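# Move the two outer front-row drills onto the ledge

## Task

From the front row of drills in the tray, lift out the one at the far left and the one at the far right and set both down on the ledge just in front of the tray. Every other drill must stay seated in the tray. Both moved drills must rest on the ledge unsupported; if the robot is what keeps one in place at the end, it does not count. Finish by opening the grippers and pulling the arms away.

## Robot and tools

Robot: two arms, left_arm and right_arm, each with six revolute joints and a parallel gripper. The arm names do not refer to sides of a camera picture. In the shared scene frame the origin sits on the table surface midway between the arms, +x runs outward over the table, +z is up, and left_arm is mounted on the +y side.

Tools.

execute_actions takes "actions", a list holding zero or one item, plus an optional boolean "pictures" (images come back by default; pass false to skip them). An empty list moves nothing and just reports the state. A wait item is {"steps": N}, N from 1 to 300: no new command is sent, and the result returns once N control steps have elapsed since the previous result, with your reply time counted in them. A motion item is {"rows": [...], "steps": N}: 1 to 15 rows and N from 1 to 15 (default 15), each step lasting 1/30 s. One row is used per step; if rows run out, the final row repeats. A refused call sends nothing to the robot.

Every row is a single flat list of 14 numbers covering both arms, even when only one should move: left_arm waist, shoulder, elbow, wrist pitch, wrist yaw, wrist roll, opening, then the same seven for right_arm. The six joint values are absolute target angles in radians, in the same units and order as the Joint positions line, not offsets. Stated ranges per arm: waist -2.880 to 2.880, shoulder 0.000 to 3.142, elbow 0.000 to 3.019, wrist pitch -1.693 to 1.571, wrist yaw -1.571 to 1.571, wrist roll -2.094 to 2.094. The true end of each joint may differ by up to 0.019 rad either way. A call is rejected if any target is more than 0.019 rad outside its range and also beyond that joint's angle in the latest result. A target past the real end is clipped there, and "joint sent to its limit" may appear (possibly referring to an earlier motion still running); its absence does not prove there is more room. The opening is an absolute value from -1 (closed) to +1 (fully open).

zoom_image takes "camera" (cam_left_wrist or cam_right_wrist) and "region" [x0, y0, x1, y1] in pixels of that camera's most recent full 504x504 image, origin top-left, at most 504 by 504, and returns a sharper crop.

Replying without any tool call ends everything. If resuming from a summary, first send execute_actions with an empty list to learn the current scene and task.

Motion behaviour. Joint speed is capped: each step, the target actually sent stays within a lead of the measured angle of 0.264 rad (waist), 0.32 (shoulder), 0.276 (elbow), 0.33 (wrist pitch), 0.186 (wrist yaw), 0.522 (wrist roll). If the targets would put a gripper over 70 mm from where it is measured, all of that arm's targets are pulled back proportionally. So large moves need several calls. Between calls the arms keep heading for the last row sent, until everything nearly stops (a stalled push counts as stopped) or some step is HELD; after that only a new action moves them further. Fingers already opening or closing finish on their own.

Result lines. The state line shows, per arm, end_effector_position (metres) and end_effector_quat_wxyz in the scene frame; the reported point lies between the finger pads roughly 1 cm short of the tips, and its accuracy drops at long reach. Fingers point along the gripper's +z and close along its y. Joint positions and Joint velocities list each arm's joints (rad, rad/s) and then the pad gap (m, m/s; 0.094 m is fully open). grip_measured is the measured opening on the command scale; each gripper has its own fixed error of up to about 1 mm. "joint command not followed" means a clearance check altered or blocked some joint targets; the rest of the row was applied. HELD flags steps where the row was partly or wholly not sent. Joint torques are raw drive outputs with offset, scale and noise, nonzero even in free air and influenced by friction, so treat them as rough hints. MOTOR HOT appears from 85 °C; at 100 °C an OVER-TEMPERATURE FAULT drops that arm and its gripper until it cools, so avoid long heavy holds and long pauses while carrying.

Gripping. To hold, command an opening below grip_measured: roughly 0.03 below for a firm grasp, less for a gentle one. Pad force tops out around 50 to 62 N (lower on some grippers, weaker on parts under about 2 mm thick), with a brief spike on first contact.

Cameras: cam_left_wrist and cam_right_wrist, both 504x504 fisheye, each on its arm's wrist. The supplied calibration (K, D, T_world_to_cam mapping scene frame to camera) carries small errors; results list changed camera numbers when pictures are included.

Cautions. Expect occasional brief tugs on a held part or nudges to loose objects. Never let anything leave the table. Keep the arms from colliding or pressing on each other. Avoid dropping parts, slamming, striking, or shoving hard; set the drills down gently so they settle, then release and withdraw both arms. Smooth, economical motion and quick work are favoured, and thinking time keeps the simulation running.

Each tool is called after "Call:" by a JSON object that holds its "name" and its "arguments", one argument or row to a line.

## Session

I'll start by looking at the scene.

Call:
{"name": "execute_actions", "arguments": {
  "actions": []
}}

Scene clock: 0.00 s of 5840.00 s.
left_arm: end_effector_position=(+0.6667, +0.3269, +0.3983) grip_measured=+1.000 end_effector_quat_wxyz=(+0.409, -0.349, +0.804, -0.254) | right_arm: end_effector_position=(-0.0239, +0.0610, +0.1530) grip_measured=+1.000 end_effector_quat_wxyz=(-0.015, -0.279, +0.960, -0.013)
Joint positions: left_arm=[ 0.108  1.467  1.514 -0.638  0.27  -0.787  0.094] | right_arm=[ 1.42   1.477  1.17  -1.298 -0.02   0.98   0.094]
Joint velocities: left_arm=[ 0.005 -0.005 -0.007 -0.022 -0.081 -0.022  0.   ] | right_arm=[-0.005  0.005 -0.007 -0.012 -0.066 -0.037  0.   ]
Joint torques (N m, as the arm reports them, + toward a larger angle): no reading
Motor temperatures (°C, as the motors report them): left_arm=[24 25 23 24 23 24] | right_arm=[25 25 24 25 26 25]

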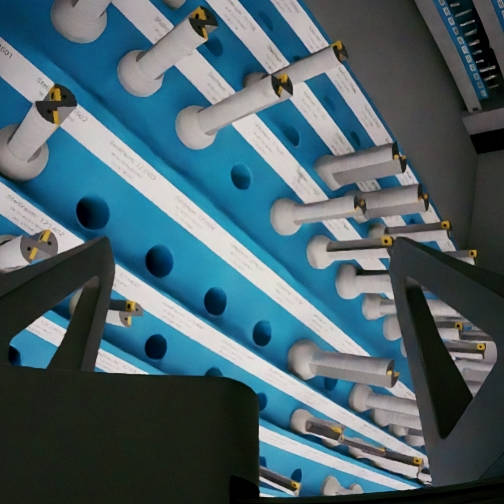

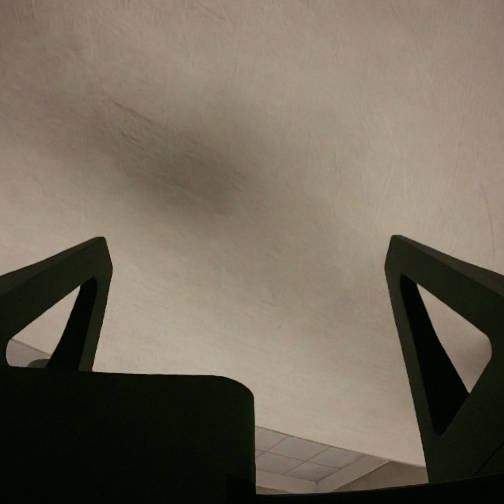

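Call:
{"name": "execute_actions", "arguments": {
  "actions": [
    {"rows": [[0.108,1.44,1.514,-0.638,0.27,-0.787,1,1.42,1.45,1.17,-1.298,-0.02,0.98,1],[0.108,1.41,1.514,-0.638,0.27,-0.787,1,1.42,1.42,1.17,-1.298,-0.02,0.98,1],[0.108,1.38,1.514,-0.638,0.27,-0.787,1,1.42,1.39,1.17,-1.298,-0.02,0.98,1],[0.108,1.35,1.514,-0.638,0.27,-0.787,1,1.42,1.36,1.17,-1.298,-0.02,0.98,1],[0.108,1.3,1.514,-0.638,0.27,-0.787,1,1.42,1.3,1.17,-1.298,-0.02,0.98,1],[0.108,1.2,1.514,-0.638,0.27,-0.787,1,1.42,1.2,1.17,-1.298,-0.02,0.98,1]], "steps": 15}
  ],
  "pictures": false
}}

Call:
{"name": "execute_actions", "arguments": {
  "actions": [
    {"steps": 20}
  ]
}}

Scene clock: 36.23 s of 5840.00 s.
left_arm: end_effector_position=(+0.5787, +0.3113, +0.5320) grip_measured=+1.000 end_effector_quat_wxyz=(+0.507, -0.308, +0.756, -0.276) | right_arm: end_effector_position=(-0.0247, +0.0301, +0.2775) grip_measured=+1.000 end_effector_quat_wxyz=(+0.035, -0.278, +0.949, +0.145)
Joint positions: left_arm=[ 0.108  1.205  1.489 -0.638  0.27  -0.787  0.094] | right_arm=[ 1.42   1.138  1.164 -1.298 -0.02   0.98   0.094]
Joint velocities: left_arm=[-0.005 -0.62  -0.002  0.012 -0.007 -0.051  0.   ] | right_arm=[-0.005 -0.024 -0.012  0.002  0.007 -0.051  0.   ]
Joint torques (N m, as the arm reports them, + toward a larger angle): left_arm=[-1.08 -5.   13.24  1.9   0.14  0.2 ] | right_arm=[-0.28 -3.16 11.05  1.19  0.06 -0.06]
Motor temperatures (°C, as the motors report them): left_arm=[24 27 30 24 23 24] | right_arm=[25 26 31 25 26 25]
Steps of this call (steps 1 to 90: nothing new was sent; then 32.73 s passed at rest; steps 91 to 105: all 15 steps of this action). Readings (joint positions):
91: left_arm=[0.108 1.467 1.514 -0.638 0.270 -0.787] | right_arm=[1.420 1.476 1.170 -1.298 -0.020 0.980]
92: left_arm=[0.108 1.464 1.513 -0.638 0.270 -0.787] | right_arm=[1.420 1.474 1.170 -1.298 -0.020 0.980]
94: left_arm=[0.108 1.448 1.504 -0.638 0.270 -0.787] | right_arm=[1.420 1.456 1.170 -1.298 -0.020 0.980]
98: left_arm=[0.108 1.377 1.489 -0.638 0.270 -0.787] | right_arm=[1.420 1.335 1.164 -1.298 -0.020 0.980]
105: the state above

Scene clock: 36.90 s of 5840.00 s.
left_arm: end_effector_position=(+0.5717, +0.3100, +0.5427) grip_measured=+1.000 end_effector_quat_wxyz=(+0.515, -0.305, +0.752, -0.277) | right_arm: end_effector_position=(-0.0244, +0.0392, +0.2531) grip_measured=+1.000 end_effector_quat_wxyz=(+0.025, -0.279, +0.953, +0.113)
Joint positions: left_arm=[ 0.108  1.188  1.492 -0.638  0.27  -0.787  0.094] | right_arm=[ 1.42   1.206  1.164 -1.298 -0.02   0.98   0.094]
Joint velocities: left_arm=[-0.015  0.005 -0.007  0.012 -0.066 -0.022  0.   ] | right_arm=[-0.005 -0.015 -0.012  0.007  0.037 -0.095  0.   ]
Joint torques (N m, as the arm reports them, + toward a larger angle): left_arm=[-1.04 -6.12 12.76  1.94  0.14  0.2 ] | right_arm=[-0.37 -8.72 10.86  1.08  0.07 -0.05]
Motor temperatures (°C, as the motors report them): left_arm=[24 27 31 24 23 24] | right_arm=[25 26 31 25 26 25]
Steps of this call (steps 1 to 20: the robot went on to your last target). Readings (joint positions):
1: left_arm=[0.108 1.186 1.489 -0.638 0.270 -0.787] | right_arm=[1.420 1.140 1.164 -1.298 -0.020 0.980]
2: left_arm=[0.108 1.173 1.489 -0.638 0.270 -0.787] | right_arm=[1.420 1.147 1.164 -1.298 -0.020 0.980]
4: left_arm=[0.108 1.161 1.491 -0.638 0.270 -0.787] | right_arm=[1.420 1.168 1.164 -1.298 -0.020 0.980]
8: left_arm=[0.108 1.171 1.492 -0.638 0.270 -0.787] | right_arm=[1.420 1.203 1.164 -1.298 -0.020 0.980]
20: the state above
camera_calibration (this result's frames):
cam_left_wrist: T_world_to_cam=[[0.188141, -0.653598, 0.733084, -0.301637], [-0.778891, -0.553974, -0.29401, 0.779202], [0.598274, -0.515677, -0.613307, 0.271173], [0, 0, 0, 1]] pos_world=[0.501428, 0.374346, 0.616531]
cam_right_wrist: T_world_to_cam=[[0.532779, -0.821866, -0.201702, 0.0947156], [-0.672782, -0.555938, 0.488157, -0.114264], [-0.513334, -0.124378, -0.849128, 0.328888], [0, 0, 0, 1]] pos_world=[0.0414917, 0.0552261, 0.354151]

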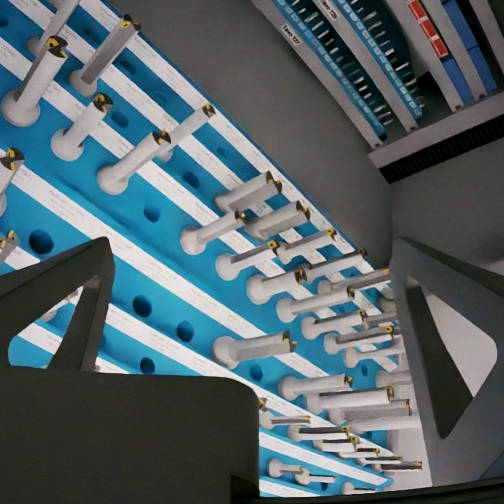

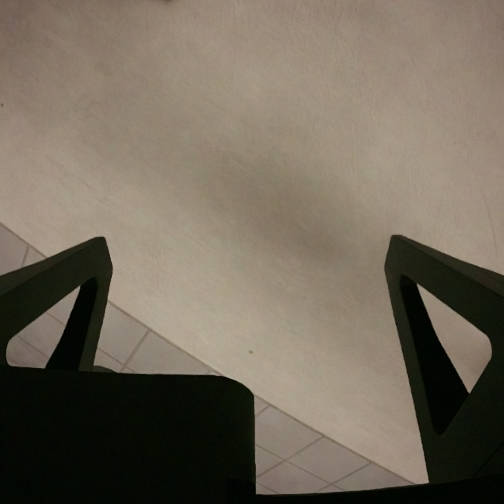

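Call:
{"name": "execute_actions", "arguments": {
  "actions": [
    {"rows": [[0.108,1.2,1.514,-0.638,0.26,-0.76,1,1.42,1.19,1.17,-1.298,-0.02,0.95,1],[0.108,1.2,1.514,-0.638,0.24,-0.72,1,1.42,1.17,1.17,-1.298,-0.02,0.9,1],[0.108,1.2,1.514,-0.638,0.22,-0.67,1,1.42,1.14,1.17,-1.298,-0.02,0.84,1],[0.108,1.2,1.514,-0.638,0.2,-0.61,1,1.42,1.11,1.17,-1.298,-0.02,0.77,1],[0.108,1.2,1.514,-0.638,0.18,-0.55,1,1.42,1.08,1.17,-1.298,-0.02,0.7,1],[0.108,1.2,1.514,-0.638,0.16,-0.49,1,1.42,1.05,1.17,-1.298,-0.02,0.63,1],[0.108,1.2,1.514,-0.638,0.14,-0.43,1,1.42,1.02,1.17,-1.298,-0.02,0.56,1],[0.108,1.2,1.514,-0.638,0.12,-0.37,1,1.42,0.99,1.17,-1.298,-0.02,0.49,1],[0.108,1.2,1.514,-0.638,0.1,-0.31,1,1.42,0.96,1.17,-1.298,-0.02,0.42,1],[0.108,1.2,1.514,-0.638,0.08,-0.25,1,1.42,0.93,1.17,-1.298,-0.02,0.35,1],[0.108,1.2,1.514,-0.638,0.06,-0.19,1,1.42,0.9,1.17,-1.298,-0.02,0.28,1],[0.108,1.2,1.514,-0.638,0.04,-0.13,1,1.42,0.87,1.17,-1.298,-0.02,0.21,1],[0.108,1.2,1.514,-0.638,0.02,-0.08,1,1.42,0.84,1.17,-1.298,-0.02,0.14,1],[0.108,1.2,1.514,-0.638,0.01,-0.04,1,1.42,0.82,1.17,-1.298,-0.02,0.07,1],[0.108,1.2,1.514,-0.638,0,0,1,1.42,0.8,1.17,-1.298,-0.02,0,1]], "steps": 15}
  ],
  "pictures": false
}}

Call:
{"name": "execute_actions", "arguments": {
  "actions": [
    {"steps": 15}
  ]
}}

Scene clock: 70.13 s of 5840.00 s.
left_arm: end_effector_position=(+0.5699, +0.3538, +0.5406) grip_measured=+1.000 end_effector_quat_wxyz=(+0.579, -0.155, +0.800, -0.018) | right_arm: end_effector_position=(-0.0262, -0.0313, +0.3789) grip_measured=+1.000 end_effector_quat_wxyz=(+0.173, -0.562, +0.771, +0.243)
Joint positions: left_arm=[ 0.108  1.188  1.492 -0.638  0.014 -0.218  0.094] | right_arm=[ 1.42   0.83   1.164 -1.298 -0.02   0.292  0.094]
Joint velocities: left_arm=[-0.005 -0.005 -0.012  0.032 -0.315  1.385  0.   ] | right_arm=[-0.005 -1.011  0.012  0.007 -0.066 -1.971  0.   ]
Joint torques (N m, as the arm reports them, + toward a larger angle): left_arm=[-1.37 -6.49 12.94  1.91 -0.01  0.23] | right_arm=[-0.46 -1.   10.93  1.73  0.   -0.08]
Motor temperatures (°C, as the motors report them): left_arm=[24 27 32 24 23 24] | right_arm=[25 26 31 25 26 25]
Steps of this call (steps 1 to 15: the robot went on to your last target; steps 16 to 90: nothing new was sent; then 29.73 s passed at rest; steps 91 to 105: all 15 steps of this action). Readings (joint positions):
91: left_arm=[0.108 1.188 1.492 -0.638 0.268 -0.785] | right_arm=[1.420 1.206 1.164 -1.298 -0.020 0.977]
92: left_arm=[0.108 1.188 1.492 -0.638 0.257 -0.776] | right_arm=[1.420 1.205 1.164 -1.298 -0.020 0.966]
94: left_arm=[0.108 1.188 1.492 -0.638 0.221 -0.736] | right_arm=[1.420 1.193 1.164 -1.298 -0.020 0.916]
98: left_arm=[0.108 1.188 1.492 -0.638 0.142 -0.579] | right_arm=[1.420 1.102 1.164 -1.298 -0.020 0.731]
105: the state above

Scene clock: 70.63 s of 5840.00 s.
left_arm: end_effector_position=(+0.5696, +0.3555, +0.5406) grip_measured=+1.000 end_effector_quat_wxyz=(+0.578, -0.077, +0.811, +0.044) | right_arm: end_effector_position=(-0.0263, -0.0374, +0.3859) grip_measured=+1.000 end_effector_quat_wxyz=(+0.213, -0.660, +0.684, +0.225)
Joint positions: left_arm=[ 0.108  1.188  1.492 -0.638  0.005 -0.017  0.094] | right_arm=[ 1.42   0.806  1.164 -1.298 -0.02   0.017  0.094]
Joint velocities: left_arm=[ 0.015 -0.005 -0.007  0.002 -0.007  0.095  0.   ] | right_arm=[ 0.005 -0.024 -0.017  0.002 -0.095 -0.125  0.   ]
Joint torques (N m, as the arm reports them, + toward a larger angle): left_arm=[-1.11 -6.47 12.92  1.92 -0.06  0.24] | right_arm=[-0.34 -4.21 10.95  1.7  -0.02 -0.15]
Motor temperatures (°C, as the motors report them): left_arm=[24 27 32 24 23 24] | right_arm=[25 26 31 25 26 25]
Steps of this call (steps 1 to 15: the robot went on to your last target). Readings (joint positions):
1: left_arm=[0.108 1.188 1.492 -0.638 0.008 -0.176] | right_arm=[1.420 0.800 1.164 -1.298 -0.020 0.235]
2: left_arm=[0.108 1.188 1.492 -0.638 0.006 -0.143] | right_arm=[1.420 0.776 1.164 -1.298 -0.020 0.189]
4: left_arm=[0.108 1.188 1.492 -0.638 0.005 -0.095] | right_arm=[1.420 0.750 1.164 -1.298 -0.020 0.123]
8: left_arm=[0.108 1.188 1.492 -0.638 0.005 -0.044] | right_arm=[1.420 0.768 1.164 -1.298 -0.020 0.054]
15: the state above
camera_calibration (this result's frames):
cam_left_wrist: T_world_to_cam=[[0.191782, -0.981154, 0.0235899, 0.227852], [-0.800728, -0.170323, -0.574303, 0.829721], [0.567498, 0.0912522, -0.818303, 0.2072], [0, 0, 0, 1]] pos_world=[0.503098, 0.345971, 0.640689]
cam_right_wrist: T_world_to_cam=[[0.999105, -0.0303355, -0.0294731, 0.0349839], [-0.0302316, -0.999535, 0.00396716, -0.03573], [-0.0295797, -0.00307259, -0.999558, 0.506499], [0, 0, 0, 1]] pos_world=[-0.0210507, -0.0330959, 0.507448]

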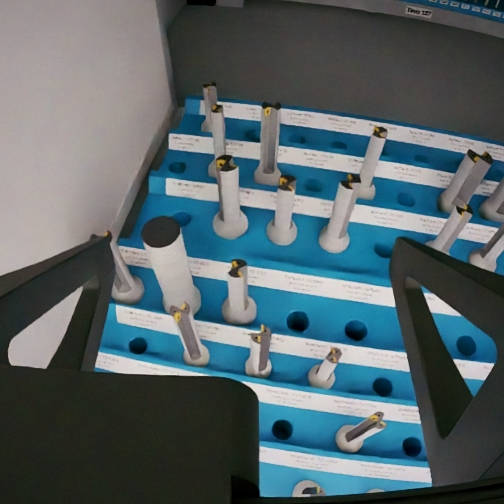

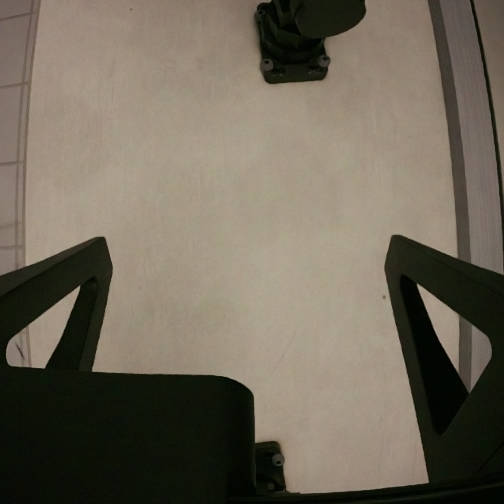

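Call:
{"name": "execute_actions", "arguments": {
  "actions": [
    {"rows": [[0.108,1.2,1.514,-0.65,0,0,1,1.41,0.8,1.17,-1.298,-0.02,0,1],[0.108,1.2,1.514,-0.67,0,0,1,1.39,0.8,1.17,-1.298,-0.02,0,1],[0.108,1.2,1.514,-0.7,0,0,1,1.36,0.8,1.17,-1.298,-0.02,0,1],[0.108,1.2,1.514,-0.73,0,0,1,1.32,0.8,1.17,-1.298,-0.02,0,1],[0.108,1.2,1.514,-0.76,0,0,1,1.28,0.8,1.17,-1.298,-0.02,0,1],[0.108,1.2,1.514,-0.8,0,0,1,1.24,0.8,1.17,-1.298,-0.02,0,1],[0.108,1.2,1.514,-0.84,0,0,1,1.2,0.8,1.17,-1.298,-0.02,0,1],[0.108,1.2,1.514,-0.88,0,0,1,1.16,0.8,1.17,-1.298,-0.02,0,1],[0.108,1.2,1.514,-0.92,0,0,1,1.12,0.8,1.17,-1.298,-0.02,0,1],[0.108,1.2,1.514,-0.96,0,0,1,1.08,0.8,1.17,-1.298,-0.02,0,1],[0.108,1.2,1.514,-1.0,0,0,1,1.04,0.8,1.17,-1.298,-0.02,0,1],[0.108,1.2,1.514,-1.03,0,0,1,1.0,0.8,1.17,-1.298,-0.02,0,1],[0.108,1.2,1.514,-1.06,0,0,1,0.96,0.8,1.17,-1.298,-0.02,0,1],[0.108,1.2,1.514,-1.08,0,0,1,0.92,0.8,1.17,-1.298,-0.02,0,1],[0.108,1.2,1.514,-1.1,0,0,1,0.88,0.8,1.17,-1.298,-0.02,0,1]], "steps": 15}
  ],
  "pictures": false
}}

Call:
{"name": "execute_actions", "arguments": {
  "actions": [
    {"rows": [[0.108,1.2,1.514,-1.1,0,0,1,0.84,0.8,1.17,-1.298,-0.02,0,1],[0.108,1.2,1.514,-1.1,0,0,1,0.8,0.8,1.17,-1.298,-0.02,0,1],[0.108,1.2,1.514,-1.1,0,0,1,0.76,0.8,1.17,-1.298,-0.02,0,1],[0.108,1.2,1.514,-1.1,0,0,1,0.72,0.8,1.17,-1.298,-0.02,0,1],[0.108,1.2,1.514,-1.1,0,0,1,0.68,0.8,1.17,-1.298,-0.02,0,1],[0.108,1.2,1.514,-1.1,0,0,1,0.64,0.8,1.17,-1.298,-0.02,0,1],[0.108,1.2,1.514,-1.1,0,0,1,0.6,0.8,1.17,-1.298,-0.02,0,1],[0.108,1.2,1.514,-1.1,0,0,1,0.56,0.8,1.17,-1.298,-0.02,0,1],[0.108,1.2,1.514,-1.1,0,0,1,0.52,0.8,1.17,-1.298,-0.02,0,1],[0.108,1.2,1.514,-1.1,0,0,1,0.48,0.8,1.17,-1.298,-0.02,0,1],[0.108,1.2,1.514,-1.1,0,0,1,0.44,0.8,1.17,-1.298,-0.02,0,1],[0.108,1.2,1.514,-1.1,0,0,1,0.4,0.8,1.17,-1.298,-0.02,0,1],[0.108,1.2,1.514,-1.1,0,0,1,0.36,0.8,1.17,-1.298,-0.02,0,1],[0.108,1.2,1.514,-1.1,0,0,1,0.32,0.8,1.17,-1.298,-0.02,0,1],[0.108,1.2,1.514,-1.1,0,0,1,0.28,0.8,1.17,-1.298,-0.02,0,1]], "steps": 15}
  ],
  "pictures": false
}}

Call:
{"name": "execute_actions", "arguments": {
  "actions": [
    {"rows": [[0.108,1.2,1.514,-1.1,0,0,1,0.24,0.8,1.17,-1.298,-0.02,0,1],[0.108,1.2,1.514,-1.1,0,0,1,0.2,0.8,1.17,-1.298,-0.02,0,1],[0.108,1.2,1.514,-1.1,0,0,1,0.16,0.8,1.17,-1.298,-0.02,0,1],[0.108,1.2,1.514,-1.1,0,0,1,0.12,0.8,1.17,-1.298,-0.02,0,1],[0.108,1.2,1.514,-1.1,0,0,1,0.08,0.8,1.17,-1.298,-0.02,0,1],[0.108,1.2,1.514,-1.1,0,0,1,0.045,0.8,1.17,-1.298,-0.02,0,1],[0.108,1.2,1.514,-1.1,0,0,1,0.01,0.8,1.17,-1.298,-0.02,0,1],[0.108,1.2,1.514,-1.1,0,0,1,-0.02,0.8,1.17,-1.298,-0.02,0,1],[0.108,1.2,1.514,-1.1,0,0,1,-0.045,0.8,1.17,-1.298,-0.02,0,1],[0.108,1.2,1.514,-1.1,0,0,1,-0.07,0.8,1.17,-1.298,-0.02,0,1],[0.108,1.2,1.514,-1.1,0,0,1,-0.09,0.8,1.17,-1.298,-0.02,0,1],[0.108,1.2,1.514,-1.1,0,0,1,-0.105,0.8,1.17,-1.298,-0.02,0,1],[0.108,1.2,1.514,-1.1,0,0,1,-0.115,0.8,1.17,-1.298,-0.02,0,1],[0.108,1.2,1.514,-1.1,0,0,1,-0.122,0.8,1.17,-1.298,-0.02,0,1],[0.108,1.2,1.514,-1.1,0,0,1,-0.126,0.8,1.17,-1.298,-0.02,0,1]], "steps": 15}
  ],
  "pictures": false
}}

Call:
{"name": "execute_actions", "arguments": {
  "actions": [
    {"steps": 10}
  ]
}}

Scene clock: 91.83 s of 5840.00 s.
left_arm: end_effector_position=(+0.5212, +0.3469, +0.4573) grip_measured=+1.000 end_effector_quat_wxyz=(+0.407, -0.084, +0.909, +0.032) | right_arm: end_effector_position=(+0.1123, -0.0724, +0.3861) grip_measured=+1.000 end_effector_quat_wxyz=(+0.260, -0.490, +0.814, +0.169)
Joint positions: left_arm=[ 0.108  1.188  1.492 -1.034  0.005 -0.01   0.094] | right_arm=[ 0.957  0.806  1.164 -1.298 -0.021  0.006  0.094]
Joint velocities: left_arm=[-0.015 -0.005  0.007 -0.745  0.022  0.007  0.   ] | right_arm=[-1.158 -0.005 -0.007 -0.012 -0.007 -0.022  0.   ]
Joint torques (N m, as the arm reports them, + toward a larger angle): left_arm=[-1.06 -6.36 12.72  1.2  -0.06  0.24] | right_arm=[-0.51 -3.46 10.85  1.71  0.02 -0.08]
Motor temperatures (°C, as the motors report them): left_arm=[24 27 32 24 23 24] | right_arm=[25 26 32 25 26 25]
Steps of this call (steps 1 to 15: the robot went on to your last target; steps 16 to 90: nothing new was sent; then 17.70 s passed at rest; steps 91 to 105: all 15 steps of this action). Readings (joint positions):
91: left_arm=[0.108 1.188 1.492 -0.638 0.005 -0.010] | right_arm=[1.420 0.806 1.164 -1.298 -0.020 0.007]
92: left_arm=[0.108 1.188 1.492 -0.641 0.005 -0.010] | right_arm=[1.419 0.806 1.164 -1.298 -0.020 0.007]
94: left_arm=[0.108 1.188 1.492 -0.666 0.005 -0.010] | right_arm=[1.397 0.806 1.164 -1.298 -0.020 0.006]
98: left_arm=[0.108 1.188 1.492 -0.786 0.005 -0.010] | right_arm=[1.251 0.806 1.164 -1.298 -0.021 0.006]
105: the state above

Scene clock: 92.33 s of 5840.00 s.
left_arm: end_effector_position=(+0.5132, +0.3455, +0.4487) grip_measured=+1.000 end_effector_quat_wxyz=(+0.385, -0.085, +0.919, +0.030) | right_arm: end_effector_position=(+0.2432, -0.2012, +0.3861) grip_measured=+1.000 end_effector_quat_wxyz=(+0.299, -0.228, +0.923, +0.085)
Joint positions: left_arm=[ 0.108  1.188  1.492 -1.082  0.004 -0.01   0.094] | right_arm=[ 0.358  0.806  1.164 -1.298 -0.021  0.006  0.094]
Joint velocities: left_arm=[-0.015 -0.015  0.002  0.012 -0.095 -0.037  0.   ] | right_arm=[-1.197 -0.005 -0.002 -0.007  0.007  0.007  0.   ]
Joint torques (N m, as the arm reports them, + toward a larger angle): left_arm=[-1.08 -6.33 12.59  0.75 -0.06  0.24] | right_arm=[-1.12 -3.45 10.87  1.72 -0.01 -0.08]
Motor temperatures (°C, as the motors report them): left_arm=[24 27 32 24 23 24] | right_arm=[25 26 32 25 26 25]
Steps of this call (steps 1 to 15: all 15 steps of this action). Readings (joint positions):
1: left_arm=[0.108 1.188 1.492 -1.055 0.004 -0.010] | right_arm=[0.917 0.806 1.164 -1.298 -0.021 0.006]
2: left_arm=[0.108 1.188 1.492 -1.068 0.004 -0.010] | right_arm=[0.878 0.806 1.164 -1.298 -0.021 0.006]
4: left_arm=[0.108 1.188 1.492 -1.079 0.004 -0.010] | right_arm=[0.798 0.806 1.164 -1.298 -0.021 0.006]
8: left_arm=[0.108 1.188 1.492 -1.082 0.004 -0.010] | right_arm=[0.638 0.806 1.164 -1.298 -0.021 0.006]
15: the state above

Scene clock: 92.83 s of 5840.00 s.
left_arm: end_effector_position=(+0.5132, +0.3455, +0.4487) grip_measured=+1.000 end_effector_quat_wxyz=(+0.385, -0.085, +0.919, +0.030) | right_arm: end_effector_position=(+0.2803, -0.3414, +0.3861) grip_measured=+1.000 end_effector_quat_wxyz=(+0.310, -0.007, +0.951, +0.013)
Joint positions: left_arm=[ 0.108  1.188  1.492 -1.082  0.004 -0.01   0.094] | right_arm=[-0.112  0.806  1.164 -1.298 -0.021  0.006  0.094]
Joint velocities: left_arm=[-0.015 -0.005 -0.012  0.007 -0.022 -0.007  0.   ] | right_arm=[-0.23  -0.005  0.017 -0.002 -0.037 -0.051  0.   ]
Joint torques (N m, as the arm reports them, + toward a larger angle): left_arm=[-1.07 -6.12 12.6   0.75 -0.05  0.23] | right_arm=[-0.68 -3.52 10.85  1.74 -0.01 -0.1 ]
Motor temperatures (°C, as the motors report them): left_arm=[24 27 32 24 23 24] | right_arm=[25 26 32 25 26 25]
Steps of this call (steps 1 to 15: all 15 steps of this action). Readings (joint positions):
1: left_arm=[0.108 1.188 1.492 -1.082 0.004 -0.010] | right_arm=[0.318 0.806 1.164 -1.298 -0.021 0.006]
2: left_arm=[0.108 1.188 1.492 -1.082 0.004 -0.010] | right_arm=[0.278 0.806 1.164 -1.298 -0.021 0.006]
4: left_arm=[0.108 1.188 1.492 -1.082 0.004 -0.010] | right_arm=[0.198 0.806 1.164 -1.298 -0.021 0.006]
8: left_arm=[0.108 1.188 1.492 -1.082 0.004 -0.010] | right_arm=[0.043 0.806 1.164 -1.298 -0.021 0.006]
15: the state above

Scene clock: 93.17 s of 5840.00 s.
left_arm: end_effector_position=(+0.5132, +0.3455, +0.4487) grip_measured=+1.000 end_effector_quat_wxyz=(+0.385, -0.085, +0.919, +0.030) | right_arm: end_effector_position=(+0.2803, -0.3439, +0.3861) grip_measured=+1.000 end_effector_quat_wxyz=(+0.310, -0.003, +0.951, +0.012)
Joint positions: left_arm=[ 0.108  1.188  1.492 -1.082  0.004 -0.01   0.094] | right_arm=[-0.12   0.806  1.164 -1.298 -0.021  0.006  0.094]
Joint velocities: left_arm=[ 0.005 -0.015  0.007 -0.017 -0.037  0.022  0.   ] | right_arm=[-0.005 -0.005 -0.022 -0.017  0.066  0.037  0.   ]
Joint torques (N m, as the arm reports them, + toward a larger angle): left_arm=[-1.11 -6.17 12.61  0.75 -0.05  0.23] | right_arm=[-0.86 -3.44 10.89  1.69  0.   -0.1 ]
Motor temperatures (°C, as the motors report them): left_arm=[24 27 32 24 23 24] | right_arm=[25 26 32 25 26 25]
Steps of this call (steps 1 to 10: the robot went on to your last target). Readings (joint positions):
1: left_arm=[0.108 1.188 1.492 -1.082 0.004 -0.010] | right_arm=[-0.118 0.806 1.164 -1.298 -0.021 0.006]
2: left_arm=[0.108 1.188 1.492 -1.082 0.004 -0.010] | right_arm=[-0.120 0.806 1.164 -1.298 -0.021 0.006]
4: left_arm=[0.108 1.188 1.492 -1.082 0.004 -0.010] | right_arm=[-0.120 0.806 1.164 -1.298 -0.021 0.006]
8: left_arm=[0.108 1.188 1.492 -1.082 0.004 -0.010] | right_arm=[-0.120 0.806 1.164 -1.298 -0.021 0.006]
10: the state above
camera_calibration (this result's frames):
cam_left_wrist: T_world_to_cam=[[0.195414, -0.980684, 0.00853008, 0.235796], [-0.966618, -0.194067, -0.167296, 0.640794], [0.16572, 0.0244467, -0.98587, 0.469384], [0, 0, 0, 1]] pos_world=[0.495539, 0.344123, 0.567942]
cam_right_wrist: T_world_to_cam=[[0.00952322, -0.999689, -0.0230355, -0.339119], [-0.999948, -0.00960277, 0.00334507, 0.279659], [-0.00356524, 0.0230024, -0.999729, 0.51648], [0, 0, 0, 1]] pos_world=[0.284716, -0.348209, 0.507592]

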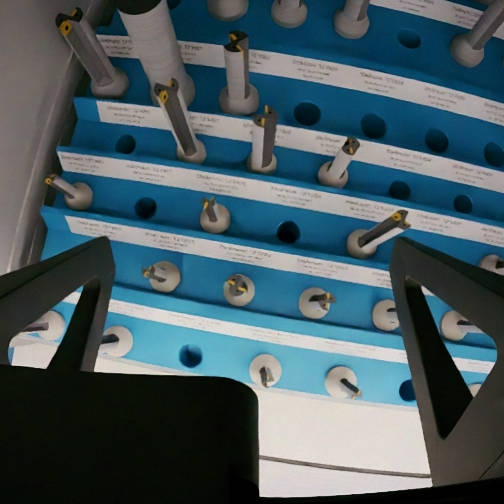

